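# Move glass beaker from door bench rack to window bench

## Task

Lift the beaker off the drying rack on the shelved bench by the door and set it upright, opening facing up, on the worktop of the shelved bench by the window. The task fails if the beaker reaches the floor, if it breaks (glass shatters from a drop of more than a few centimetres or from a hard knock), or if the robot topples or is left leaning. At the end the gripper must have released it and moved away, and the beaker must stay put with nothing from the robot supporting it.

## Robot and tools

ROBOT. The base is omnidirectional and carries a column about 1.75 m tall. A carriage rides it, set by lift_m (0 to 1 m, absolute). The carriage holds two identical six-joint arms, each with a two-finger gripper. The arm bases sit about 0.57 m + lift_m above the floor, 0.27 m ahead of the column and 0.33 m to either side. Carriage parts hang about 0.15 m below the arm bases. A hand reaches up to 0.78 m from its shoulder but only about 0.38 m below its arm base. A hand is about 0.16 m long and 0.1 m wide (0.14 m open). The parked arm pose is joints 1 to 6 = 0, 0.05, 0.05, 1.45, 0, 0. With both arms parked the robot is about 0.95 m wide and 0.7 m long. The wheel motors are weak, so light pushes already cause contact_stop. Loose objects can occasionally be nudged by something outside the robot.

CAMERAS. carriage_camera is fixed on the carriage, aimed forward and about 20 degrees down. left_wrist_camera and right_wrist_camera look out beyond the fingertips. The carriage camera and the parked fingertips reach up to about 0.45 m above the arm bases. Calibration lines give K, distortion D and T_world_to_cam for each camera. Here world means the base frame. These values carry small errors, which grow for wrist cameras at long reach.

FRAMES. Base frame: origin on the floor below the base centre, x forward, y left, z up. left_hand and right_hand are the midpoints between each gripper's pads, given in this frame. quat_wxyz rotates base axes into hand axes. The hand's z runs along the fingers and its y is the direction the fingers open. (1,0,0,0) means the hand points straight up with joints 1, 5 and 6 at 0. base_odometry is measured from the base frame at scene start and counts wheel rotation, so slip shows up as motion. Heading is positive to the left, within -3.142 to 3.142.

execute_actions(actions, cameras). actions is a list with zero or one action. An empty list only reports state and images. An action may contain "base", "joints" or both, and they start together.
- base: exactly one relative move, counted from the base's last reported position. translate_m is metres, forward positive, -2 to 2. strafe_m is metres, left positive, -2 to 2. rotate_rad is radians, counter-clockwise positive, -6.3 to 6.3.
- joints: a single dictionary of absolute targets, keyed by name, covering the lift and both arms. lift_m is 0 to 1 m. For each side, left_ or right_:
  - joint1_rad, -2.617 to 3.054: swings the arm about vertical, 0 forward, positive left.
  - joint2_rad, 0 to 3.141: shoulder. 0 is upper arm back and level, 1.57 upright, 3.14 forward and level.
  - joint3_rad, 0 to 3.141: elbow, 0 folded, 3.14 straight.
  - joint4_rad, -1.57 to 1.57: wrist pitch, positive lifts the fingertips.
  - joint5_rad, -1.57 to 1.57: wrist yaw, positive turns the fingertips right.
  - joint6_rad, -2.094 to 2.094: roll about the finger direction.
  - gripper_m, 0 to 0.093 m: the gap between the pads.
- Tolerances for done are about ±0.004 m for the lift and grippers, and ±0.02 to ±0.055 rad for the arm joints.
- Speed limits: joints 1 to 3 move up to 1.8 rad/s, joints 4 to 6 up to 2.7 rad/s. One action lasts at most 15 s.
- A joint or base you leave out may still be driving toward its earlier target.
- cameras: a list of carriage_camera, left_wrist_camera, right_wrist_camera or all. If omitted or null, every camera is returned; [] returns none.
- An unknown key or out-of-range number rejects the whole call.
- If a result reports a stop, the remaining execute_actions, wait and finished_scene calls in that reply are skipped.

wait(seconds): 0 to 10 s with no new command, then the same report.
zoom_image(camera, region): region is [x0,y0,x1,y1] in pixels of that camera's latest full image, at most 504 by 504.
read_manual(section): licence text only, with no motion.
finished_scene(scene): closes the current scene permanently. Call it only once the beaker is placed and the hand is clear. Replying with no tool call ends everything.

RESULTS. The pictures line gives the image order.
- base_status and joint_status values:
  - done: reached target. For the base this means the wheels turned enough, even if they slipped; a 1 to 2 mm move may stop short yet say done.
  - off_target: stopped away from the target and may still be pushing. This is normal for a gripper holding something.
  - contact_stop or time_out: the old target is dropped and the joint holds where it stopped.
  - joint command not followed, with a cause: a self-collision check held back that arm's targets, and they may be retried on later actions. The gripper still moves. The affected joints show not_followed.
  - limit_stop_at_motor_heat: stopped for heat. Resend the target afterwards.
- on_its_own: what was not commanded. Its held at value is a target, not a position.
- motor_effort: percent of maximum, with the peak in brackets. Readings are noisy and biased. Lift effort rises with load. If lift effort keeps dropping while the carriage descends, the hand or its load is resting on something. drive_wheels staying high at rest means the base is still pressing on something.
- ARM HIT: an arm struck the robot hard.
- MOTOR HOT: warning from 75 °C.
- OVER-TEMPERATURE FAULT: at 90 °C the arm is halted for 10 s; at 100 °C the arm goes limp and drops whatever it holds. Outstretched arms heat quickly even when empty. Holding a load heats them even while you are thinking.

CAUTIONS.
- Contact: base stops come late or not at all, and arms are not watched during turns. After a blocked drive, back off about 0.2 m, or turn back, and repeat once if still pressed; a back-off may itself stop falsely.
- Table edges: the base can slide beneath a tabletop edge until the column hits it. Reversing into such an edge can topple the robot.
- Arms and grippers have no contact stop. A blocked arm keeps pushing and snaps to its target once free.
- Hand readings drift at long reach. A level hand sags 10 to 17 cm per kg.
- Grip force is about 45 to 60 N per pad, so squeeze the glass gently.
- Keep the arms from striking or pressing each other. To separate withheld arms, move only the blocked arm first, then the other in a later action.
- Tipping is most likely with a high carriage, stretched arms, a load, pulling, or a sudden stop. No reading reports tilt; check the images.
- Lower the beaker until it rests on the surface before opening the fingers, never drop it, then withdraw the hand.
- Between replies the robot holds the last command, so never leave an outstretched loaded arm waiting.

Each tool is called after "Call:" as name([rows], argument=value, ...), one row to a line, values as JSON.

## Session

Call:
execute_actions(actions=[], cameras=["carriage_camera"])

Scene clock: 0.00 s.
base_odometry: x=+0.000 y=+0.000 heading=+0.000 (m, m, rad; odometry frame)
base_status: not commanded
joint_positions: lift_m=+0.302 left_joint1_rad=+0.001 left_joint2_rad=+0.040 left_joint3_rad=+0.068 left_joint4_rad=+1.420 left_joint5_rad=+0.043 left_joint6_rad=+0.019 left_gripper_m=+0.095 right_joint1_rad=+0.000 right_joint2_rad=+0.027 right_joint3_rad=+0.058 right_joint4_rad=+1.464 right_joint5_rad=+0.037 right_joint6_rad=-0.014 right_gripper_m=+0.095
joint_status: not commanded
motor_effort: lift_m=+22 drive_wheels=+2 (%)
left_hand: x=+0.2966 y=+0.3209 z=+1.2795 quat_wxyz=(+0.998, +0.022, +0.061, +0.009) (m; base frame)
right_hand: x=+0.2848 y=-0.3346 z=+1.2779 quat_wxyz=(+0.999, +0.018, +0.038, -0.008) (m; base frame)
pictures: carriage_camera
camera_calibration (this result's frames):
carriage_camera: T_world_to_cam=[[0.0275995, -0.997061, -0.0714668, 0.0767926], [-0.399013, 0.0545628, -0.91532, 1.22696], [0.91653, 0.0537785, -0.396335, 0.344469], [0, 0, 0, 1]] pos_world=[0.171739, -0.00890465, 1.26508]
Images, in order (width x height): carriage_camera 504x504.

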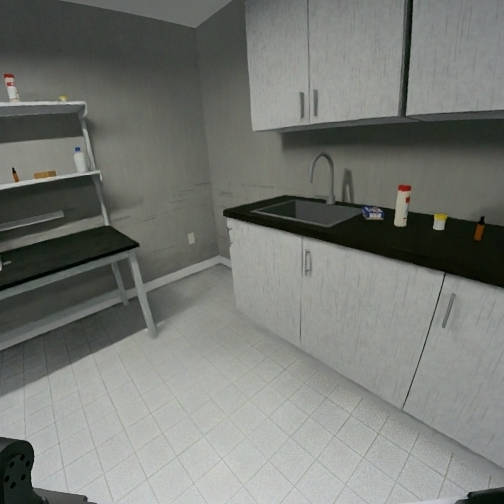

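Call:
execute_actions([
  {"base":{"rotate_rad":0.75}},
], cameras=["carriage_camera"])

Scene clock: 9.87 s.
base_odometry: x=+0.000 y=+0.000 heading=+0.748 (m, m, rad; odometry frame)
base_status: done
joint_positions: lift_m=+0.302 left_joint1_rad=+0.001 left_joint2_rad=+0.040 left_joint3_rad=+0.068 left_joint4_rad=+1.420 left_joint5_rad=+0.043 left_joint6_rad=+0.019 left_gripper_m=+0.095 right_joint1_rad=+0.000 right_joint2_rad=+0.027 right_joint3_rad=+0.058 right_joint4_rad=+1.464 right_joint5_rad=+0.037 right_joint6_rad=-0.014 right_gripper_m=+0.095
joint_status: not commanded
motor_effort: lift_m=+22(22) drive_wheels=+19(32) (%)
left_hand: x=+0.2966 y=+0.3209 z=+1.2795 quat_wxyz=(+0.998, +0.022, +0.061, +0.009) (m; base frame)
right_hand: x=+0.2848 y=-0.3346 z=+1.2779 quat_wxyz=(+0.999, +0.018, +0.038, -0.008) (m; base frame)
pictures: carriage_camera
camera_calibration (this result's frames):
carriage_camera: T_world_to_cam=[[0.0275995, -0.997061, -0.0714668, 0.0767926], [-0.399013, 0.0545628, -0.91532, 1.22696], [0.91653, 0.0537785, -0.396335, 0.344469], [0, 0, 0, 1]] pos_world=[0.171739, -0.00890465, 1.26508]
Images, in order (width x height): carriage_camera 504x504.

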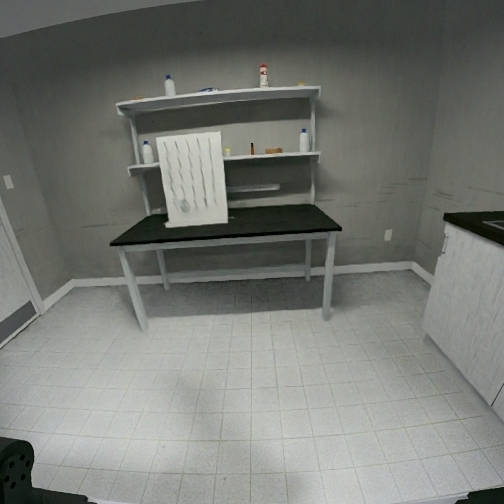

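Call:
execute_actions([
  {"base":{"strafe_m":0.95}},
], cameras=[])

Call:
execute_actions([
  {"base":{"translate_m":1.0},"joints":{"lift_m":0.15,"right_joint1_rad":0.07,"right_joint2_rad":1.7,"right_joint3_rad":1.5,"right_joint4_rad":-0.3}},
], cameras=["carriage_camera","right_wrist_camera"])

Scene clock: 17.43 s.
base_odometry: x=-0.648 y=+0.695 heading=+0.750 (m, m, rad; odometry frame)
base_status: done
joint_positions: lift_m=+0.302 left_joint1_rad=+0.001 left_joint2_rad=+0.040 left_joint3_rad=+0.068 left_joint4_rad=+1.420 left_joint5_rad=+0.043 left_joint6_rad=+0.019 left_gripper_m=+0.095 right_joint1_rad=+0.000 right_joint2_rad=+0.027 right_joint3_rad=+0.058 right_joint4_rad=+1.464 right_joint5_rad=+0.037 right_joint6_rad=-0.014 right_gripper_m=+0.095
joint_status: not commanded
motor_effort: lift_m=+22(22) drive_wheels=-12(48) (%)
left_hand: x=+0.2966 y=+0.3209 z=+1.2795 quat_wxyz=(+0.998, +0.022, +0.061, +0.009) (m; base frame)
right_hand: x=+0.2848 y=-0.3346 z=+1.2779 quat_wxyz=(+0.999, +0.018, +0.038, -0.008) (m; base frame)
pictures: none
No camera images: the call's "cameras" was empty. Leave "cameras" out to get every camera's image.

Scene clock: 21.70 s.
base_odometry: x=+0.083 y=+1.378 heading=+0.751 (m, m, rad; odometry frame)
base_status: done
joint_positions: lift_m=+0.150 left_joint1_rad=+0.001 left_joint2_rad=+0.040 left_joint3_rad=+0.068 left_joint4_rad=+1.422 left_joint5_rad=+0.043 left_joint6_rad=+0.019 left_gripper_m=+0.095 right_joint1_rad=+0.063 right_joint2_rad=+1.702 right_joint3_rad=+1.475 right_joint4_rad=-0.310 right_joint5_rad=+0.037 right_joint6_rad=-0.014 right_gripper_m=+0.095
joint_status: all done
motor_effort: lift_m=+21(23) drive_wheels=-10(41) (%)
left_hand: x=+0.2962 y=+0.3209 z=+1.1277 quat_wxyz=(+0.998, +0.022, +0.060, +0.009) (m; base frame)
right_hand: x=+0.7844 y=-0.3020 z=+0.9458 quat_wxyz=(+0.494, -0.024, +0.869, -0.004) (m; base frame)
pictures: carriage_camera, right_wrist_camera
camera_calibration (this result's frames):
carriage_camera: T_world_to_cam=[[0.0275995, -0.997061, -0.0714668, 0.0659398], [-0.399013, 0.0545628, -0.91532, 1.08796], [0.91653, 0.0537785, -0.396335, 0.284282], [0, 0, 0, 1]] pos_world=[0.171739, -0.00890465, 1.11322]
right_wrist_camera: T_world_to_cam=[[0.0269265, -0.997091, 0.0713001, -0.398151], [-0.887829, -0.0566319, -0.456675, 1.12524], [0.459385, -0.0510056, -0.886772, 0.586273], [0, 0, 0, 1]] pos_world=[0.74042, -0.303365, 1.06215]
Images, in order (width x height): carriage_camera 504x504, right_wrist_camera 504x504.

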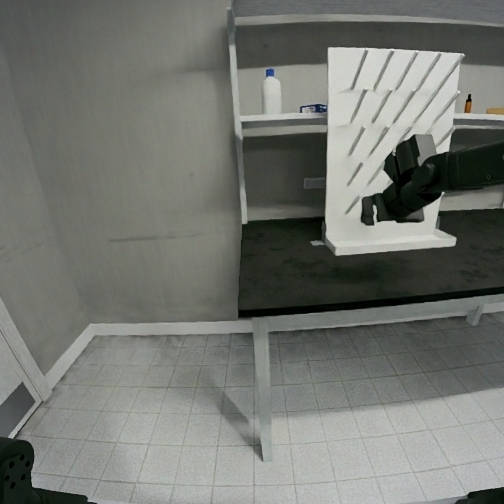

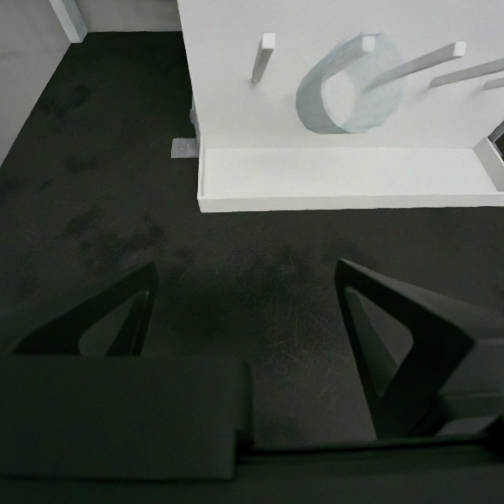

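Call:
execute_actions([
  {"base":{"strafe_m":-0.1}},
], cameras=[])

Call:
execute_actions([
  {"base":{"translate_m":0.08}},
], cameras=["right_wrist_camera"])

Scene clock: 25.57 s.
base_odometry: x=+0.152 y=+1.305 heading=+0.751 (m, m, rad; odometry frame)
base_status: done
joint_positions: lift_m=+0.150 left_joint1_rad=+0.001 left_joint2_rad=+0.040 left_joint3_rad=+0.068 left_joint4_rad=+1.422 left_joint5_rad=+0.043 left_joint6_rad=+0.019 left_gripper_m=+0.095 right_joint1_rad=+0.068 right_joint2_rad=+1.702 right_joint3_rad=+1.475 right_joint4_rad=-0.310 right_joint5_rad=+0.037 right_joint6_rad=-0.014 right_gripper_m=+0.095
joint_status: not commanded
motor_effort: lift_m=+21(21) drive_wheels=-4(35) (%)
left_hand: x=+0.2962 y=+0.3209 z=+1.1277 quat_wxyz=(+0.998, +0.022, +0.060, +0.009) (m; base frame)
right_hand: x=+0.7843 y=-0.2994 z=+0.9458 quat_wxyz=(+0.494, -0.026, +0.869, -0.003) (m; base frame)
pictures: none
No camera images: the call's "cameras" was empty. Leave "cameras" out to get every camera's image.

Scene clock: 26.97 s.
base_odometry: x=+0.211 y=+1.359 heading=+0.750 (m, m, rad; odometry frame)
base_status: done
joint_positions: lift_m=+0.150 left_joint1_rad=+0.001 left_joint2_rad=+0.040 left_joint3_rad=+0.068 left_joint4_rad=+1.421 left_joint5_rad=+0.043 left_joint6_rad=+0.019 left_gripper_m=+0.095 right_joint1_rad=+0.068 right_joint2_rad=+1.702 right_joint3_rad=+1.475 right_joint4_rad=-0.308 right_joint5_rad=+0.037 right_joint6_rad=-0.014 right_gripper_m=+0.095
joint_status: not commanded
motor_effort: lift_m=+21(21) drive_wheels=-9(35) (%)
left_hand: x=+0.2963 y=+0.3209 z=+1.1277 quat_wxyz=(+0.998, +0.022, +0.061, +0.009) (m; base frame)
right_hand: x=+0.7844 y=-0.2994 z=+0.9460 quat_wxyz=(+0.495, -0.026, +0.868, -0.003) (m; base frame)
pictures: right_wrist_camera
camera_calibration (this result's frames):
right_wrist_camera: T_world_to_cam=[[0.0317896, -0.996951, 0.0712589, -0.399334], [-0.887015, -0.0609985, -0.457693, 1.12452], [0.460644, -0.0486579, -0.88625, 0.585837], [0, 0, 0, 1]] pos_world=[0.740302, -0.301017, 1.06234]
Images, in order (width x height): right_wrist_camera 504x504.

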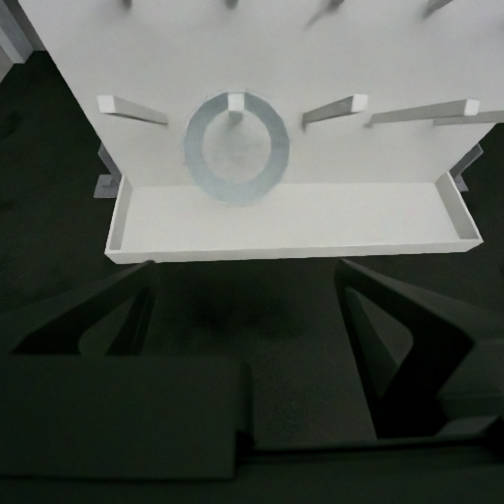

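Call:
execute_actions([
  {"base":{"translate_m":0.1},"joints":{"lift_m":0.122,"right_joint1_rad":0.1}},
], cameras=["right_wrist_camera","carriage_camera"])

Call:
execute_actions([
  {"joints":{"right_gripper_m":0.03}},
], cameras=["right_wrist_camera"])

Scene clock: 30.83 s.
base_odometry: x=+0.284 y=+1.427 heading=+0.749 (m, m, rad; odometry frame)
base_status: done
joint_positions: lift_m=+0.122 left_joint1_rad=+0.001 left_joint2_rad=+0.040 left_joint3_rad=+0.068 left_joint4_rad=+1.421 left_joint5_rad=+0.043 left_joint6_rad=+0.019 left_gripper_m=+0.095 right_joint1_rad=+0.098 right_joint2_rad=+1.705 right_joint3_rad=+1.484 right_joint4_rad=-0.312 right_joint5_rad=+0.037 right_joint6_rad=-0.014 right_gripper_m=+0.095
joint_status: all done
motor_effort: lift_m=+22(22) drive_wheels=-8(40) (%)
left_hand: x=+0.2963 y=+0.3208 z=+1.0996 quat_wxyz=(+0.998, +0.022, +0.061, +0.009) (m; base frame)
right_hand: x=+0.7843 y=-0.2837 z=+0.9197 quat_wxyz=(+0.496, -0.039, +0.867, +0.005) (m; base frame)
pictures: carriage_camera, right_wrist_camera
camera_calibration (this result's frames):
carriage_camera: T_world_to_cam=[[0.0275995, -0.997061, -0.0714668, 0.0639327], [-0.399013, 0.0545628, -0.91532, 1.06226], [0.91653, 0.0537785, -0.396335, 0.273152], [0, 0, 0, 1]] pos_world=[0.171739, -0.00890465, 1.08513]
right_wrist_camera: T_world_to_cam=[[0.061653, -0.995557, 0.0711761, -0.404784], [-0.88373, -0.0875954, -0.459727, 1.10508], [0.463919, -0.0345569, -0.885204, 0.563872], [0, 0, 0, 1]] pos_world=[0.73996, -0.286699, 1.03599]
Images, in order (width x height): carriage_camera 504x504, right_wrist_camera 504x504.

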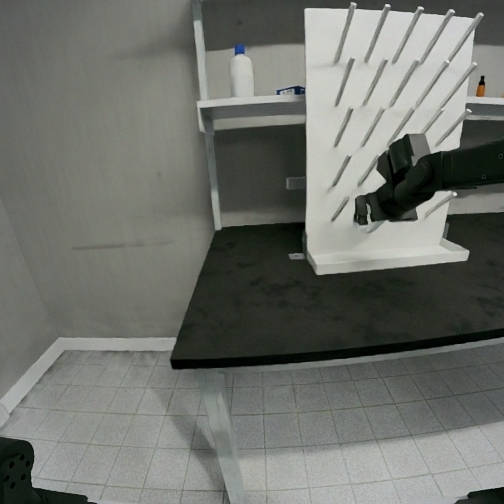

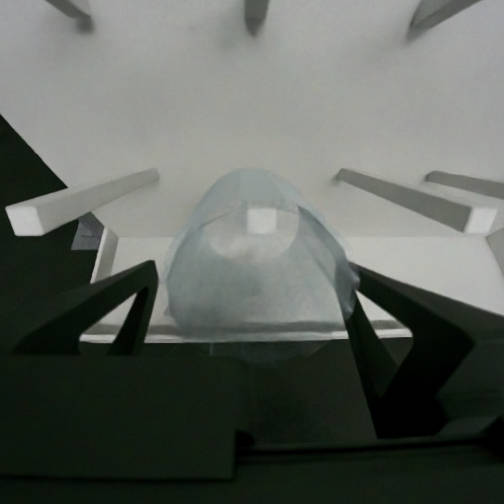

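Scene clock: 31.47 s.
base_odometry: x=+0.284 y=+1.427 heading=+0.749 (m, m, rad; odometry frame)
base_status: not commanded
joint_positions: lift_m=+0.122 left_joint1_rad=+0.001 left_joint2_rad=+0.040 left_joint3_rad=+0.068 left_joint4_rad=+1.421 left_joint5_rad=+0.043 left_joint6_rad=+0.019 left_gripper_m=+0.095 right_joint1_rad=+0.098 right_joint2_rad=+1.705 right_joint3_rad=+1.484 right_joint4_rad=-0.311 right_joint5_rad=+0.039 right_joint6_rad=-0.014 right_gripper_m=+0.069
joint_status: right_gripper_m off_target (ended at +0.069, target +0.030)
motor_effort: lift_m=+22(22) drive_wheels=-7(8) (%)
left_hand: x=+0.2963 y=+0.3208 z=+1.0996 quat_wxyz=(+0.998, +0.022, +0.061, +0.009) (m; base frame)
right_hand: x=+0.7844 y=-0.2839 z=+0.9199 quat_wxyz=(+0.496, -0.039, +0.867, +0.004) (m; base frame)
pictures: right_wrist_camera
camera_calibration (this result's frames):
right_wrist_camera: T_world_to_cam=[[0.0606133, -0.995581, 0.0717276, -0.404687], [-0.88344, -0.0869562, -0.460404, 1.10582], [0.464607, -0.0354604, -0.884807, 0.562801], [0, 0, 0, 1]] pos_world=[0.73997, -0.286784, 1.03612]
Images, in order (width x height): right_wrist_camera 504x504.

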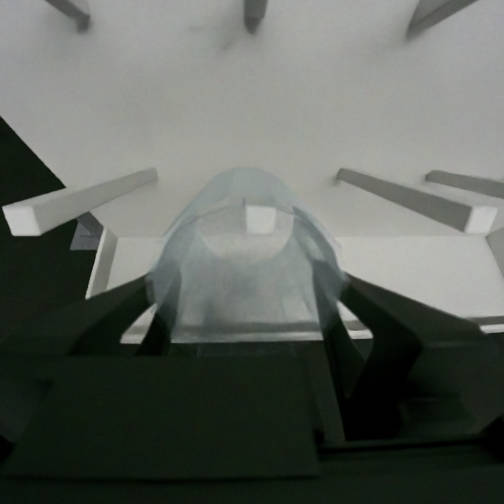

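Call:
execute_actions([
  {"base":{"translate_m":-0.06},"joints":{"lift_m":0.155}},
], cameras=[])

Call:
execute_actions([
  {"base":{"translate_m":-0.06},"joints":{"lift_m":0.19}},
], cameras=[])

Call:
execute_actions([
  {"base":{"translate_m":-0.5},"joints":{"lift_m":0.22}},
], cameras=["right_wrist_camera"])

Call:
execute_actions([
  {"base":{"rotate_rad":-3.14},"joints":{"right_joint1_rad":0.6,"right_joint2_rad":1.2,"right_joint3_rad":1.3,"right_joint4_rad":1.47}},
], cameras=["carriage_camera"])

Scene clock: 39.10 s.
base_odometry: x=+0.240 y=+1.386 heading=+0.750 (m, m, rad; odometry frame)
base_status: done
joint_positions: lift_m=+0.155 left_joint1_rad=+0.001 left_joint2_rad=+0.040 left_joint3_rad=+0.068 left_joint4_rad=+1.420 left_joint5_rad=+0.043 left_joint6_rad=+0.019 left_gripper_m=+0.095 right_joint1_rad=+0.098 right_joint2_rad=+1.707 right_joint3_rad=+1.484 right_joint4_rad=-0.263 right_joint5_rad=+0.054 right_joint6_rad=-0.014 right_gripper_m=+0.069
joint_status: all done
motor_effort: lift_m=+23(29) drive_wheels=+11(41) (%)
left_hand: x=+0.2967 y=+0.3208 z=+1.1325 quat_wxyz=(+0.998, +0.022, +0.061, +0.009) (m; base frame)
right_hand: x=+0.7906 y=-0.2862 z=+0.9624 quat_wxyz=(+0.517, -0.034, +0.856, -0.001) (m; base frame)
pictures: none
No camera images: the call's "cameras" was empty. Leave "cameras" out to get every camera's image.

Scene clock: 40.37 s.
base_odometry: x=+0.197 y=+1.346 heading=+0.750 (m, m, rad; odometry frame)
base_status: done
joint_positions: lift_m=+0.190 left_joint1_rad=+0.001 left_joint2_rad=+0.040 left_joint3_rad=+0.068 left_joint4_rad=+1.419 left_joint5_rad=+0.043 left_joint6_rad=+0.019 left_gripper_m=+0.095 right_joint1_rad=+0.097 right_joint2_rad=+1.707 right_joint3_rad=+1.484 right_joint4_rad=-0.320 right_joint5_rad=+0.044 right_joint6_rad=-0.014 right_gripper_m=+0.069
joint_status: all done
motor_effort: lift_m=+23(29) drive_wheels=-9(43) (%)
left_hand: x=+0.2968 y=+0.3208 z=+1.1674 quat_wxyz=(+0.998, +0.022, +0.062, +0.009) (m; base frame)
right_hand: x=+0.7837 y=-0.2853 z=+0.9847 quat_wxyz=(+0.491, -0.038, +0.870, +0.001) (m; base frame)
pictures: none
No camera images: the call's "cameras" was empty. Leave "cameras" out to get every camera's image.

Scene clock: 43.47 s.
base_odometry: x=-0.169 y=+1.004 heading=+0.750 (m, m, rad; odometry frame)
base_status: done
joint_positions: lift_m=+0.220 left_joint1_rad=+0.001 left_joint2_rad=+0.040 left_joint3_rad=+0.068 left_joint4_rad=+1.418 left_joint5_rad=+0.043 left_joint6_rad=+0.019 left_gripper_m=+0.095 right_joint1_rad=+0.097 right_joint2_rad=+1.708 right_joint3_rad=+1.484 right_joint4_rad=-0.322 right_joint5_rad=+0.043 right_joint6_rad=-0.014 right_gripper_m=+0.069
joint_status: all done
motor_effort: lift_m=+23(30) drive_wheels=-4(34) (%)
left_hand: x=+0.2972 y=+0.3208 z=+1.1974 quat_wxyz=(+0.998, +0.022, +0.062, +0.009) (m; base frame)
right_hand: x=+0.7836 y=-0.2851 z=+1.0138 quat_wxyz=(+0.490, -0.038, +0.871, +0.002) (m; base frame)
pictures: right_wrist_camera
camera_calibration (this result's frames):
right_wrist_camera: T_world_to_cam=[[0.0573088, -0.995578, 0.0744353, -0.412722], [-0.890268, -0.0847039, -0.44749, 1.14109], [0.451816, -0.0406223, -0.891186, 0.661212], [0, 0, 0, 1]] pos_world=[0.74078, -0.287383, 1.13061]
Images, in order (width x height): right_wrist_camera 504x504.

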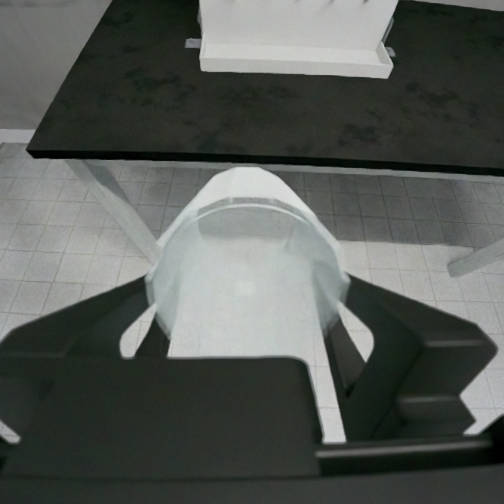

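Scene clock: 47.73 s.
base_odometry: x=-0.169 y=+1.005 heading=-2.388 (m, m, rad; odometry frame)
base_status: done
joint_positions: lift_m=+0.220 left_joint1_rad=+0.001 left_joint2_rad=+0.040 left_joint3_rad=+0.068 left_joint4_rad=+1.415 left_joint5_rad=+0.043 left_joint6_rad=+0.019 left_gripper_m=+0.095 right_joint1_rad=+0.594 right_joint2_rad=+1.204 right_joint3_rad=+1.292 right_joint4_rad=+1.463 right_joint5_rad=+0.037 right_joint6_rad=-0.014 right_gripper_m=+0.069
joint_status: all done
motor_effort: lift_m=+23(23) drive_wheels=+19(48) (%)
left_hand: x=+0.2977 y=+0.3208 z=+1.1973 quat_wxyz=(+0.998, +0.022, +0.064, +0.009) (m; base frame)
right_hand: x=+0.4107 y=-0.2389 z=+1.4497 quat_wxyz=(+0.958, +0.015, +0.015, +0.286) (m; base frame)
pictures: carriage_camera
camera_calibration (this result's frames):
carriage_camera: T_world_to_cam=[[0.0275995, -0.997061, -0.0714668, 0.0709285], [-0.399013, 0.0545628, -0.91532, 1.15186], [0.91653, 0.0537785, -0.396335, 0.311949], [0, 0, 0, 1]] pos_world=[0.171739, -0.00890465, 1.18302]
Images, in order (width x height): carriage_camera 504x504.

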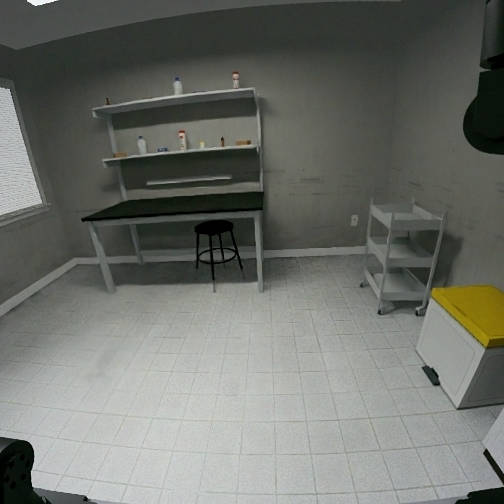

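Call:
execute_actions([
  {"base":{"strafe_m":0.8}},
], cameras=[])

Call:
execute_actions([
  {"base":{"translate_m":1.4},"joints":{"lift_m":0.0,"right_joint1_rad":0.9,"right_joint2_rad":1.3,"right_joint3_rad":1.3,"right_joint4_rad":0,"left_joint1_rad":-0.7,"left_joint2_rad":0.8,"left_joint3_rad":0.95,"left_joint4_rad":-0.14,"left_joint6_rad":-1.57}},
], cameras=["carriage_camera","left_wrist_camera"])

Scene clock: 58.20 s.
base_odometry: x=+0.378 y=+0.420 heading=-2.389 (m, m, rad; odometry frame)
base_status: done
joint_positions: lift_m=+0.220 left_joint1_rad=+0.001 left_joint2_rad=+0.040 left_joint3_rad=+0.068 left_joint4_rad=+1.416 left_joint5_rad=+0.043 left_joint6_rad=+0.019 left_gripper_m=+0.095 right_joint1_rad=+0.594 right_joint2_rad=+1.204 right_joint3_rad=+1.292 right_joint4_rad=+1.466 right_joint5_rad=+0.037 right_joint6_rad=-0.014 right_gripper_m=+0.069
joint_status: not commanded
motor_effort: lift_m=+23(23) drive_wheels=-12(47) (%)
left_hand: x=+0.2977 y=+0.3208 z=+1.1973 quat_wxyz=(+0.998, +0.022, +0.063, +0.009) (m; base frame)
right_hand: x=+0.4100 y=-0.2393 z=+1.4497 quat_wxyz=(+0.958, +0.015, +0.014, +0.286) (m; base frame)
pictures: none
No camera images: the call's "cameras" was empty. Leave "cameras" out to get every camera's image.

Scene clock: 63.30 s.
base_odometry: x=-0.643 y=-0.538 heading=-2.388 (m, m, rad; odometry frame)
base_status: done
joint_positions: lift_m=+0.002 left_joint1_rad=-0.694 left_joint2_rad=+0.789 left_joint3_rad=+0.913 left_joint4_rad=-0.143 left_joint5_rad=+0.043 left_joint6_rad=-1.563 left_gripper_m=+0.095 right_joint1_rad=+0.898 right_joint2_rad=+1.299 right_joint3_rad=+1.292 right_joint4_rad=-0.033 right_joint5_rad=+0.036 right_joint6_rad=-0.014 right_gripper_m=+0.069
joint_status: all done
joint sent to its limit — the command would take lift_m past its lower limit, so that joint was sent only as far as its limit.
motor_effort: lift_m=+22(22) drive_wheels=-8(42) (%)
left_hand: x=+0.5049 y=+0.1208 z=+0.9305 quat_wxyz=(+0.286, -0.287, +0.654, -0.639) (m; base frame)
right_hand: x=+0.5463 y=+0.0122 z=+0.9610 quat_wxyz=(+0.632, -0.306, +0.653, +0.284) (m; base frame)
pictures: carriage_camera, left_wrist_camera
camera_calibration (this result's frames):
carriage_camera: T_world_to_cam=[[0.0275995, -0.997061, -0.0714668, 0.0553572], [-0.399013, 0.0545628, -0.91532, 0.952427], [0.91653, 0.0537785, -0.396335, 0.225595], [0, 0, 0, 1]] pos_world=[0.171739, -0.00890465, 0.965143]
left_wrist_camera: T_world_to_cam=[[0.0296143, -0.0180437, 0.999399, -0.941778], [-0.98044, -0.195155, 0.0255291, 0.498019], [0.194577, -0.980606, -0.0234702, 0.165104], [0, 0, 0, 1]] pos_world=[0.484043, 0.2421, 0.932373]
Images, in order (width x height): carriage_camera 504x504, left_wrist_camera 504x504.

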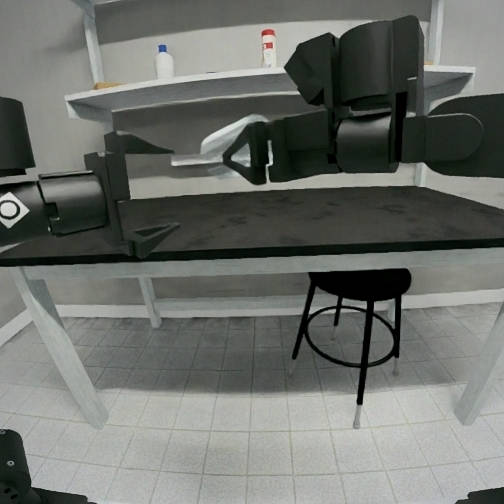

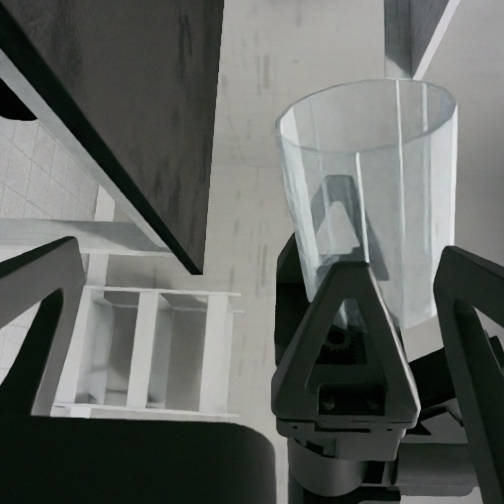

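Raise first, then advance.

Call:
execute_actions([
  {"joints":{"left_joint2_rad":0.9,"left_joint3_rad":1.13,"left_joint4_rad":-0.22}},
], cameras=[])

Call:
execute_actions([
  {"joints":{"left_joint2_rad":1.22,"left_joint3_rad":1.31,"left_joint4_rad":-0.08}},
], cameras=["carriage_camera","left_wrist_camera"])

Scene clock: 67.40 s.
base_odometry: x=-0.643 y=-0.538 heading=-2.388 (m, m, rad; odometry frame)
base_status: not commanded
joint_positions: lift_m=+0.002 left_joint1_rad=-0.694 left_joint2_rad=+0.895 left_joint3_rad=+1.109 left_joint4_rad=-0.221 left_joint5_rad=+0.043 left_joint6_rad=-1.563 left_gripper_m=+0.095 right_joint1_rad=+0.898 right_joint2_rad=+1.299 right_joint3_rad=+1.292 right_joint4_rad=-0.033 right_joint5_rad=+0.036 right_joint6_rad=-0.014 right_gripper_m=+0.069
joint_status: all done
motor_effort: lift_m=+22(22) drive_wheels=-7(9) (%)
left_hand: x=+0.5138 y=+0.1133 z=+0.9733 quat_wxyz=(+0.288, -0.285, +0.650, -0.643) (m; base frame)
right_hand: x=+0.5463 y=+0.0122 z=+0.9610 quat_wxyz=(+0.632, -0.306, +0.653, +0.284) (m; base frame)
pictures: none
No camera images: the call's "cameras" was empty. Leave "cameras" out to get every camera's image.

Scene clock: 68.33 s.
base_odometry: x=-0.643 y=-0.538 heading=-2.388 (m, m, rad; odometry frame)
base_status: not commanded
joint_positions: lift_m=+0.002 left_joint1_rad=-0.694 left_joint2_rad=+1.180 left_joint3_rad=+1.301 left_joint4_rad=-0.056 left_joint5_rad=+0.036 left_joint6_rad=-1.564 left_gripper_m=+0.095 right_joint1_rad=+0.874 right_joint2_rad=+1.299 right_joint3_rad=+1.292 right_joint4_rad=-0.105 right_joint5_rad=+0.119 right_joint6_rad=-0.014 right_gripper_m=+0.069
joint_status: all done
motor_effort: lift_m=+21(22) drive_wheels=-7(7) (%)
left_hand: x=+0.5711 y=+0.0673 z=+1.0076 quat_wxyz=(+0.301, -0.276, +0.625, -0.665) (m; base frame)
right_hand: x=+0.5636 y=-0.0056 z=+0.9435 quat_wxyz=(+0.623, -0.284, +0.689, +0.237) (m; base frame)
pictures: carriage_camera, left_wrist_camera
camera_calibration (this result's frames):
carriage_camera: T_world_to_cam=[[0.0275995, -0.997061, -0.0714668, 0.0553572], [-0.399013, 0.0545628, -0.91532, 0.952427], [0.91653, 0.0537785, -0.396335, 0.225595], [0, 0, 0, 1]] pos_world=[0.171739, -0.00890465, 0.965143]
left_wrist_camera: T_world_to_cam=[[-0.0354857, 0.0367089, 0.998696, -0.987576], [-0.978941, -0.202302, -0.0273477, 0.603477], [0.201034, -0.978635, 0.0431147, 0.0306883], [0, 0, 0, 1]] pos_world=[0.549555, 0.18837, 1.00147]
Images, in order (width x height): carriage_camera 504x504, left_wrist_camera 504x504.

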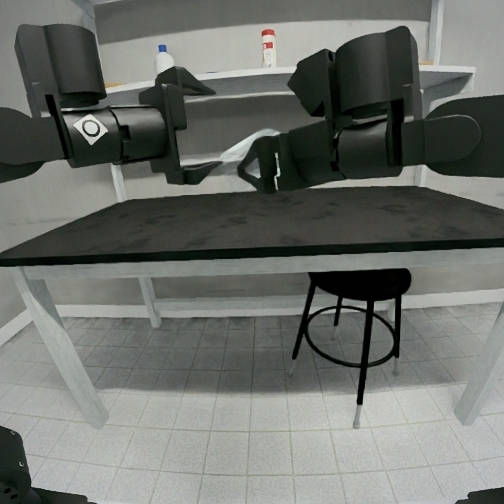

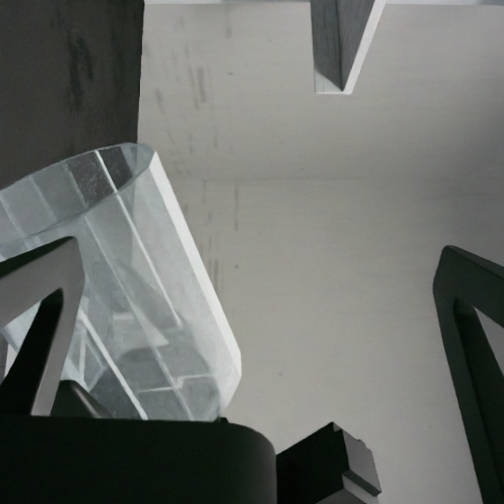

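Path arced too high; back off.

Call:
execute_actions([
  {"joints":{"left_joint2_rad":0.95,"left_joint3_rad":1.08,"left_joint4_rad":-0.13}},
], cameras=["carriage_camera","left_wrist_camera"])

Scene clock: 70.97 s.
base_odometry: x=-0.643 y=-0.538 heading=-2.388 (m, m, rad; odometry frame)
base_status: not commanded
joint_positions: lift_m=+0.002 left_joint1_rad=-0.694 left_joint2_rad=+0.959 left_joint3_rad=+1.097 left_joint4_rad=-0.134 left_joint5_rad=+0.036 left_joint6_rad=-1.564 left_gripper_m=+0.095 right_joint1_rad=+0.892 right_joint2_rad=+1.299 right_joint3_rad=+1.292 right_joint4_rad=-0.051 right_joint5_rad=+0.047 right_joint6_rad=-0.014 right_gripper_m=+0.069
joint_status: all done
motor_effort: lift_m=+22(21) drive_wheels=-7(8) (%)
left_hand: x=+0.5311 y=+0.1006 z=+0.9685 quat_wxyz=(+0.292, -0.286, +0.645, -0.646) (m; base frame)
right_hand: x=+0.5495 y=+0.0092 z=+0.9566 quat_wxyz=(+0.628, -0.304, +0.661, +0.276) (m; base frame)
pictures: carriage_camera, left_wrist_camera
camera_calibration (this result's frames):
carriage_camera: T_world_to_cam=[[0.0275995, -0.997061, -0.0714668, 0.0553572], [-0.399013, 0.0545628, -0.91532, 0.952427], [0.91653, 0.0537785, -0.396335, 0.225595], [0, 0, 0, 1]] pos_world=[0.171739, -0.00890465, 0.965143]
left_wrist_camera: T_world_to_cam=[[0.011725, -0.00253962, 0.999928, -0.973493], [-0.979328, -0.201981, 0.0109705, 0.533021], [0.201938, -0.979386, -0.00485535, 0.119037], [0, 0, 0, 1]] pos_world=[0.509379, 0.221771, 0.968153]
Images, in order (width x height): carriage_camera 504x504, left_wrist_camera 504x504.

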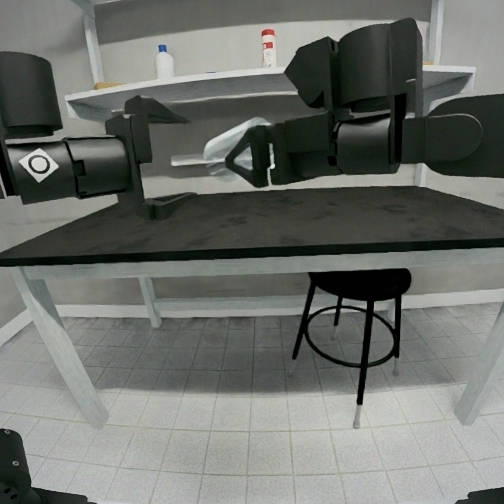

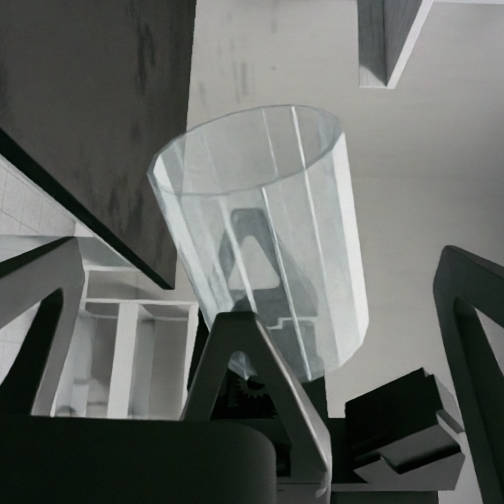

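Aligned. Advance in small steps.

Call:
execute_actions([
  {"joints":{"left_joint2_rad":1.08,"left_joint3_rad":1.16,"left_joint4_rad":-0.09}},
], cameras=[])

Call:
execute_actions([
  {"joints":{"left_joint2_rad":1.22,"left_joint3_rad":1.25,"left_joint4_rad":-0.04}},
], cameras=["carriage_camera","left_wrist_camera"])

Scene clock: 74.97 s.
base_odometry: x=-0.643 y=-0.538 heading=-2.388 (m, m, rad; odometry frame)
base_status: not commanded
joint_positions: lift_m=+0.002 left_joint1_rad=-0.694 left_joint2_rad=+1.077 left_joint3_rad=+1.141 left_joint4_rad=-0.099 left_joint5_rad=+0.036 left_joint6_rad=-1.564 left_gripper_m=+0.095 right_joint1_rad=+0.892 right_joint2_rad=+1.299 right_joint3_rad=+1.292 right_joint4_rad=-0.049 right_joint5_rad=+0.045 right_joint6_rad=-0.014 right_gripper_m=+0.069
joint_status: all done
motor_effort: lift_m=+21(22) drive_wheels=-7(7) (%)
left_hand: x=+0.5561 y=+0.0797 z=+0.9576 quat_wxyz=(+0.285, -0.292, +0.658, -0.633) (m; base frame)
right_hand: x=+0.5492 y=+0.0095 z=+0.9570 quat_wxyz=(+0.628, -0.304, +0.660, +0.277) (m; base frame)
pictures: none
No camera images: the call's "cameras" was empty. Leave "cameras" out to get every camera's image.

Scene clock: 75.73 s.
base_odometry: x=-0.643 y=-0.538 heading=-2.388 (m, m, rad; odometry frame)
base_status: not commanded
joint_positions: lift_m=+0.002 left_joint1_rad=-0.694 left_joint2_rad=+1.217 left_joint3_rad=+1.230 left_joint4_rad=-0.050 left_joint5_rad=+0.037 left_joint6_rad=-1.564 left_gripper_m=+0.095 right_joint1_rad=+0.893 right_joint2_rad=+1.299 right_joint3_rad=+1.292 right_joint4_rad=-0.041 right_joint5_rad=+0.045 right_joint6_rad=-0.014 right_gripper_m=+0.069
joint_status: all done
motor_effort: lift_m=+22(22) drive_wheels=-6(7) (%)
left_hand: x=+0.5848 y=+0.0558 z=+0.9600 quat_wxyz=(+0.285, -0.292, +0.658, -0.633) (m; base frame)
right_hand: x=+0.5491 y=+0.0097 z=+0.9589 quat_wxyz=(+0.631, -0.303, +0.658, +0.279) (m; base frame)
pictures: carriage_camera, left_wrist_camera
camera_calibration (this result's frames):
carriage_camera: T_world_to_cam=[[0.0275995, -0.997061, -0.0714668, 0.0553572], [-0.399013, 0.0545628, -0.91532, 0.952427], [0.91653, 0.0537785, -0.396335, 0.225595], [0, 0, 0, 1]] pos_world=[0.171739, -0.00890465, 0.965143]
left_wrist_camera: T_world_to_cam=[[0.0430931, -0.0286246, 0.998661, -0.981347], [-0.978661, -0.202225, 0.0364337, 0.551842], [0.200912, -0.978921, -0.0367283, 0.0955264], [0, 0, 0, 1]] pos_world=[0.563163, 0.177019, 0.963436]
Images, in order (width x height): carriage_camera 504x504, left_wrist_camera 504x504.

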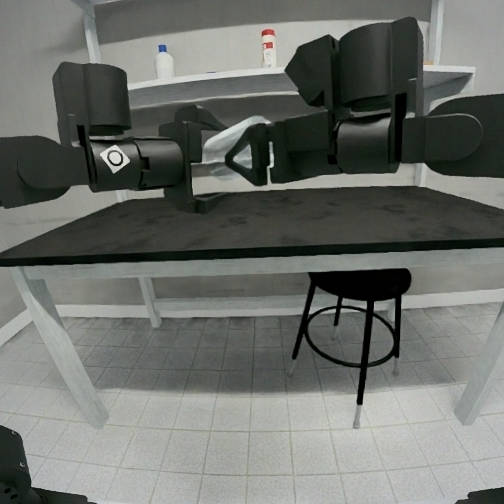

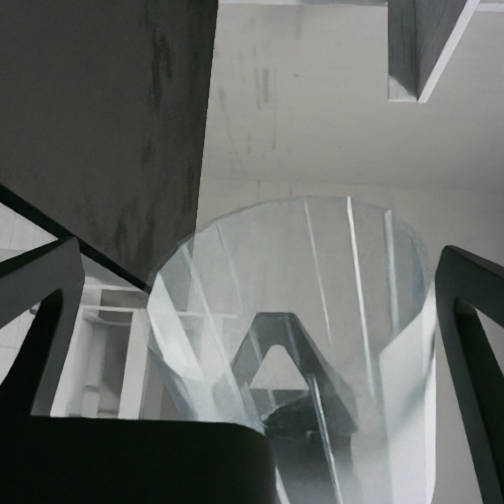

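Call:
execute_actions([
  {"joints":{"left_gripper_m":0.03}},
], cameras=[])

Call:
execute_actions([
  {"joints":{"right_gripper_m":0.093}},
], cameras=[])

Call:
execute_actions([
  {"joints":{"right_joint2_rad":0.8,"right_joint3_rad":0.8}},
], cameras=[])

Call:
execute_actions([
  {"joints":{"right_joint1_rad":0,"right_joint2_rad":0.05,"right_joint3_rad":0.05,"right_joint4_rad":1.45,"left_joint6_rad":0,"left_joint1_rad":-0.3}},
], cameras=["carriage_camera","left_wrist_camera"])

Scene clock: 80.80 s.
base_odometry: x=-0.643 y=-0.538 heading=-2.388 (m, m, rad; odometry frame)
base_status: not commanded
joint_positions: lift_m=+0.002 left_joint1_rad=-0.694 left_joint2_rad=+1.217 left_joint3_rad=+1.230 left_joint4_rad=-0.038 left_joint5_rad=+0.035 left_joint6_rad=-1.566 left_gripper_m=+0.072 right_joint1_rad=+0.893 right_joint2_rad=+1.299 right_joint3_rad=+1.292 right_joint4_rad=-0.054 right_joint5_rad=+0.041 right_joint6_rad=-0.014 right_gripper_m=+0.069
joint_status: left_gripper_m off_target (ended at +0.072, target +0.030)
motor_effort: lift_m=+22(22) drive_wheels=-6(7) (%)
left_hand: x=+0.5850 y=+0.0559 z=+0.9627 quat_wxyz=(+0.286, -0.291, +0.654, -0.636) (m; base frame)
right_hand: x=+0.5485 y=+0.0100 z=+0.9558 quat_wxyz=(+0.626, -0.306, +0.661, +0.278) (m; base frame)
pictures: none
No camera images: the call's "cameras" was empty. Leave "cameras" out to get every camera's image.

Scene clock: 81.43 s.
base_odometry: x=-0.643 y=-0.538 heading=-2.388 (m, m, rad; odometry frame)
base_status: not commanded
joint_positions: lift_m=+0.002 left_joint1_rad=-0.694 left_joint2_rad=+1.217 left_joint3_rad=+1.230 left_joint4_rad=-0.059 left_joint5_rad=+0.035 left_joint6_rad=-1.566 left_gripper_m=+0.072 right_joint1_rad=+0.893 right_joint2_rad=+1.299 right_joint3_rad=+1.292 right_joint4_rad=-0.023 right_joint5_rad=+0.041 right_joint6_rad=-0.014 right_gripper_m=+0.093
joint_status: all done
motor_effort: lift_m=+22(22) drive_wheels=-7(6) (%)
left_hand: x=+0.5848 y=+0.0561 z=+0.9576 quat_wxyz=(+0.283, -0.294, +0.661, -0.630) (m; base frame)
right_hand: x=+0.5487 y=+0.0103 z=+0.9633 quat_wxyz=(+0.636, -0.302, +0.651, +0.283) (m; base frame)
pictures: none
No camera images: the call's "cameras" was empty. Leave "cameras" out to get every camera's image.

Scene clock: 82.53 s.
base_odometry: x=-0.643 y=-0.538 heading=-2.388 (m, m, rad; odometry frame)
base_status: not commanded
joint_positions: lift_m=+0.002 left_joint1_rad=-0.694 left_joint2_rad=+1.217 left_joint3_rad=+1.230 left_joint4_rad=-0.061 left_joint5_rad=+0.036 left_joint6_rad=-1.566 left_gripper_m=+0.072 right_joint1_rad=+0.893 right_joint2_rad=+0.814 right_joint3_rad=+0.814 right_joint4_rad=-0.017 right_joint5_rad=+0.041 right_joint6_rad=-0.014 right_gripper_m=+0.093
joint_status: all done
motor_effort: lift_m=+22(22) drive_wheels=-6(6) (%)
left_hand: x=+0.5848 y=+0.0560 z=+0.9571 quat_wxyz=(+0.283, -0.295, +0.661, -0.629) (m; base frame)
right_hand: x=+0.4792 y=-0.0760 z=+0.9060 quat_wxyz=(+0.641, -0.299, +0.647, +0.285) (m; base frame)
pictures: none
No camera images: the call's "cameras" was empty. Leave "cameras" out to get every camera's image.

Scene clock: 84.27 s.
base_odometry: x=-0.643 y=-0.538 heading=-2.388 (m, m, rad; odometry frame)
base_status: not commanded
joint_positions: lift_m=+0.002 left_joint1_rad=-0.303 left_joint2_rad=+1.217 left_joint3_rad=+1.230 left_joint4_rad=-0.062 left_joint5_rad=+0.040 left_joint6_rad=-0.006 left_gripper_m=+0.072 right_joint1_rad=+0.006 right_joint2_rad=+0.061 right_joint3_rad=+0.067 right_joint4_rad=+1.443 right_joint5_rad=+0.040 right_joint6_rad=-0.014 right_gripper_m=+0.093
joint_status: all done
motor_effort: lift_m=+22(22) drive_wheels=-6(6) (%)
left_hand: x=+0.6642 y=+0.1968 z=+0.9568 quat_wxyz=(+0.679, +0.121, +0.714, -0.120) (m; base frame)
right_hand: x=+0.2983 y=-0.3348 z=+0.9797 quat_wxyz=(+0.998, +0.019, +0.061, -0.005) (m; base frame)
pictures: carriage_camera, left_wrist_camera
camera_calibration (this result's frames):
carriage_camera: T_world_to_cam=[[0.0275995, -0.997061, -0.0714668, 0.0553572], [-0.399013, 0.0545628, -0.91532, 0.952426], [0.91653, 0.0537785, -0.396335, 0.225594], [0, 0, 0, 1]] pos_world=[0.171739, -0.00890465, 0.965142]
left_wrist_camera: T_world_to_cam=[[-0.322205, -0.946446, 0.0205755, 0.381519], [-0.606119, 0.189552, -0.772457, 1.10759], [0.727189, -0.261361, -0.634733, 0.298835], [0, 0, 0, 1]] pos_world=[0.576949, 0.229246, 1.0374]
Images, in order (width x height): carriage_camera 504x504, left_wrist_camera 504x504.

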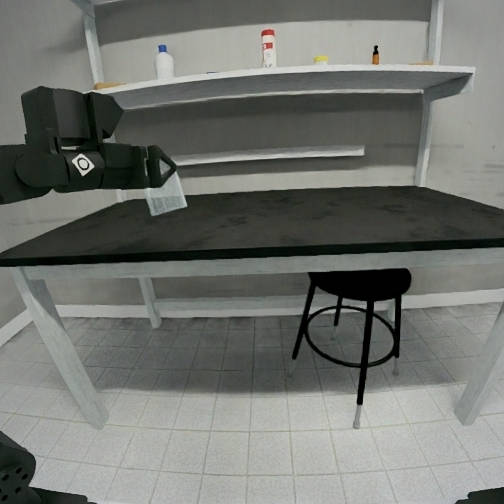

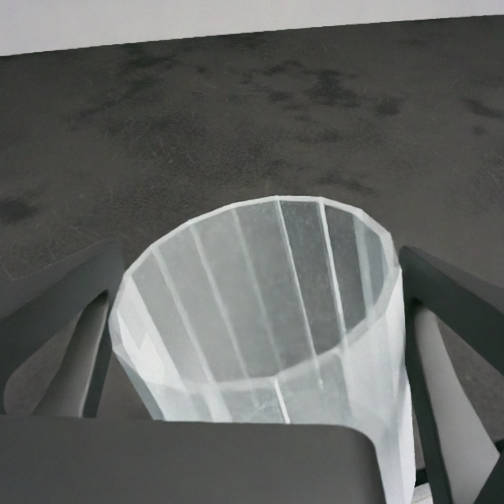

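Call:
execute_actions([
  {"joints":{"left_joint2_rad":1.8,"left_joint3_rad":1.85,"left_joint4_rad":-0.27}},
], cameras=["carriage_camera"])

Call:
zoom_image(camera="carriage_camera", region=[120,120,300,260])

Scene clock: 89.20 s.
base_odometry: x=-0.643 y=-0.538 heading=-2.388 (m, m, rad; odometry frame)
base_status: not commanded
joint_positions: lift_m=+0.002 left_joint1_rad=-0.303 left_joint2_rad=+1.810 left_joint3_rad=+1.816 left_joint4_rad=-0.292 left_joint5_rad=+0.040 left_joint6_rad=-0.006 left_gripper_m=+0.072 right_joint1_rad=+0.006 right_joint2_rad=+0.061 right_joint3_rad=+0.067 right_joint4_rad=+1.443 right_joint5_rad=+0.040 right_joint6_rad=-0.014 right_gripper_m=+0.093
joint_status: all done
motor_effort: lift_m=+21(22) drive_wheels=-6(6) (%)
left_hand: x=+0.8022 y=+0.1537 z=+0.9068 quat_wxyz=(+0.589, +0.130, +0.790, -0.108) (m; base frame)
right_hand: x=+0.2983 y=-0.3348 z=+0.9797 quat_wxyz=(+0.998, +0.019, +0.061, -0.005) (m; base frame)
pictures: carriage_camera
camera_calibration (this result's frames):
carriage_camera: T_world_to_cam=[[0.0275995, -0.997061, -0.0714668, 0.0553572], [-0.399013, 0.0545628, -0.91532, 0.952426], [0.91653, 0.0537785, -0.396335, 0.225595], [0, 0, 0, 1]] pos_world=[0.171739, -0.00890465, 0.965143]
Images, in order (width x height): carriage_camera 504x504.

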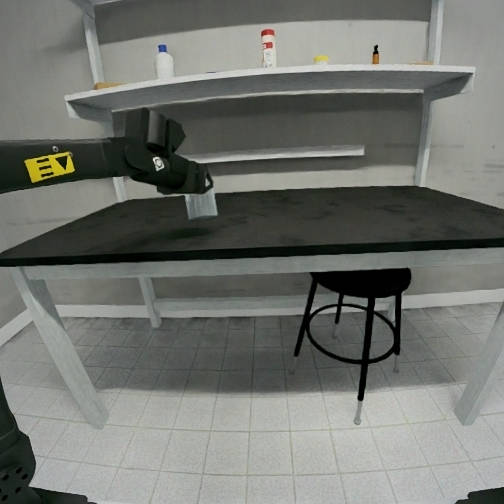

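Region (120, 120, 300, 260) of carriage_camera's 504x504 image, scaled by 2.800, with more detail than that image has.

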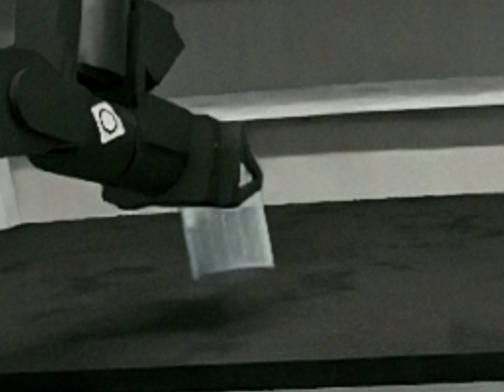

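Call:
execute_actions([
  {"joints":{"left_joint3_rad":1.74,"left_joint4_rad":-0.17}},
], cameras=["carriage_camera"])

Call:
zoom_image(camera="carriage_camera", region=[120,120,300,260])

Scene clock: 93.23 s.
base_odometry: x=-0.643 y=-0.538 heading=-2.388 (m, m, rad; odometry frame)
base_status: not commanded
joint_positions: lift_m=+0.002 left_joint1_rad=-0.303 left_joint2_rad=+1.810 left_joint3_rad=+1.748 left_joint4_rad=-0.205 left_joint5_rad=+0.040 left_joint6_rad=-0.006 left_gripper_m=+0.072 right_joint1_rad=+0.006 right_joint2_rad=+0.061 right_joint3_rad=+0.067 right_joint4_rad=+1.443 right_joint5_rad=+0.040 right_joint6_rad=-0.014 right_gripper_m=+0.093
joint_status: all done
motor_effort: lift_m=+21(22) drive_wheels=-5(5) (%)
left_hand: x=+0.8069 y=+0.1522 z=+0.8948 quat_wxyz=(+0.597, +0.130, +0.784, -0.109) (m; base frame)
right_hand: x=+0.2983 y=-0.3348 z=+0.9797 quat_wxyz=(+0.998, +0.019, +0.061, -0.005) (m; base frame)
pictures: carriage_camera
camera_calibration (this result's frames):
carriage_camera: T_world_to_cam=[[0.0275995, -0.997061, -0.0714668, 0.0553572], [-0.399013, 0.0545628, -0.91532, 0.952426], [0.91653, 0.0537785, -0.396335, 0.225595], [0, 0, 0, 1]] pos_world=[0.171739, -0.00890465, 0.965143]
Images, in order (width x height): carriage_camera 504x504.

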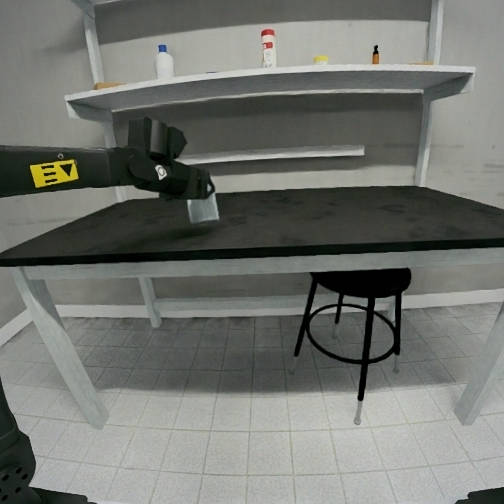

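Region (120, 120, 300, 260) of carriage_camera's 504x504 image, scaled by 2.800, with more detail than that image has.

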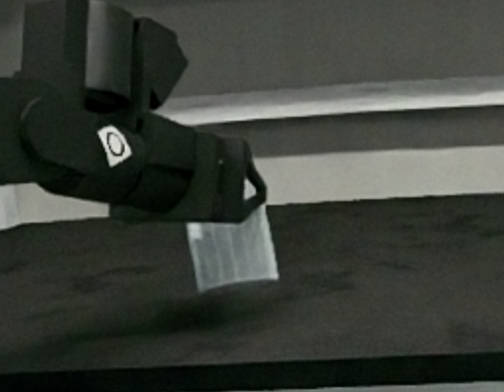

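Call:
execute_actions([
  {"joints":{"left_joint3_rad":1.66,"left_joint4_rad":-0.12}},
], cameras=["carriage_camera"])

Call:
zoom_image(camera="carriage_camera", region=[120,120,300,260])

Scene clock: 96.23 s.
base_odometry: x=-0.643 y=-0.538 heading=-2.388 (m, m, rad; odometry frame)
base_status: not commanded
joint_positions: lift_m=+0.002 left_joint1_rad=-0.303 left_joint2_rad=+1.810 left_joint3_rad=+1.679 left_joint4_rad=-0.137 left_joint5_rad=+0.040 left_joint6_rad=-0.006 left_gripper_m=+0.072 right_joint1_rad=+0.006 right_joint2_rad=+0.061 right_joint3_rad=+0.067 right_joint4_rad=+1.443 right_joint5_rad=+0.040 right_joint6_rad=-0.014 right_gripper_m=+0.093
joint_status: all done
motor_effort: lift_m=+22(22) drive_wheels=-6(5) (%)
left_hand: x=+0.8092 y=+0.1515 z=+0.8771 quat_wxyz=(+0.596, +0.130, +0.785, -0.109) (m; base frame)
right_hand: x=+0.2983 y=-0.3348 z=+0.9797 quat_wxyz=(+0.998, +0.019, +0.061, -0.005) (m; base frame)
pictures: carriage_camera
camera_calibration (this result's frames):
carriage_camera: T_world_to_cam=[[0.0275995, -0.997061, -0.0714668, 0.0553572], [-0.399013, 0.0545628, -0.91532, 0.952426], [0.91653, 0.0537785, -0.396335, 0.225595], [0, 0, 0, 1]] pos_world=[0.171739, -0.00890465, 0.965143]
Images, in order (width x height): carriage_camera 504x504.

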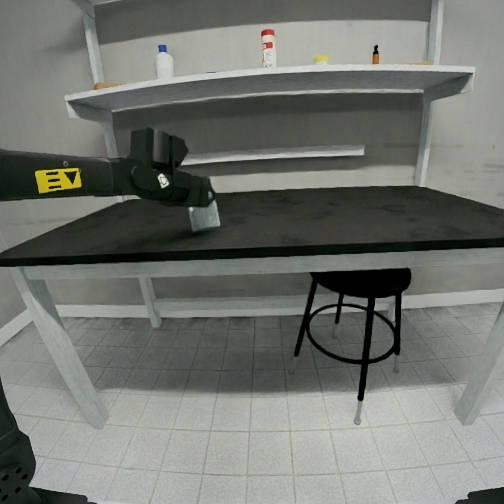

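Region (120, 120, 300, 260) of carriage_camera's 504x504 image, scaled by 2.800, with more detail than that image has.

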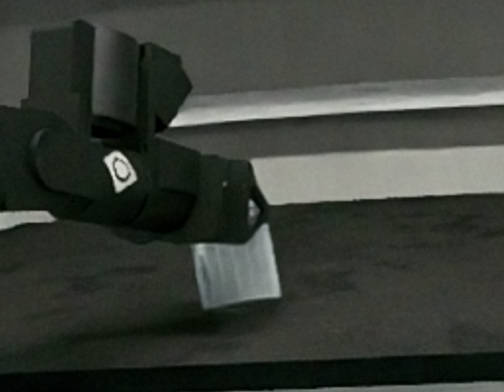

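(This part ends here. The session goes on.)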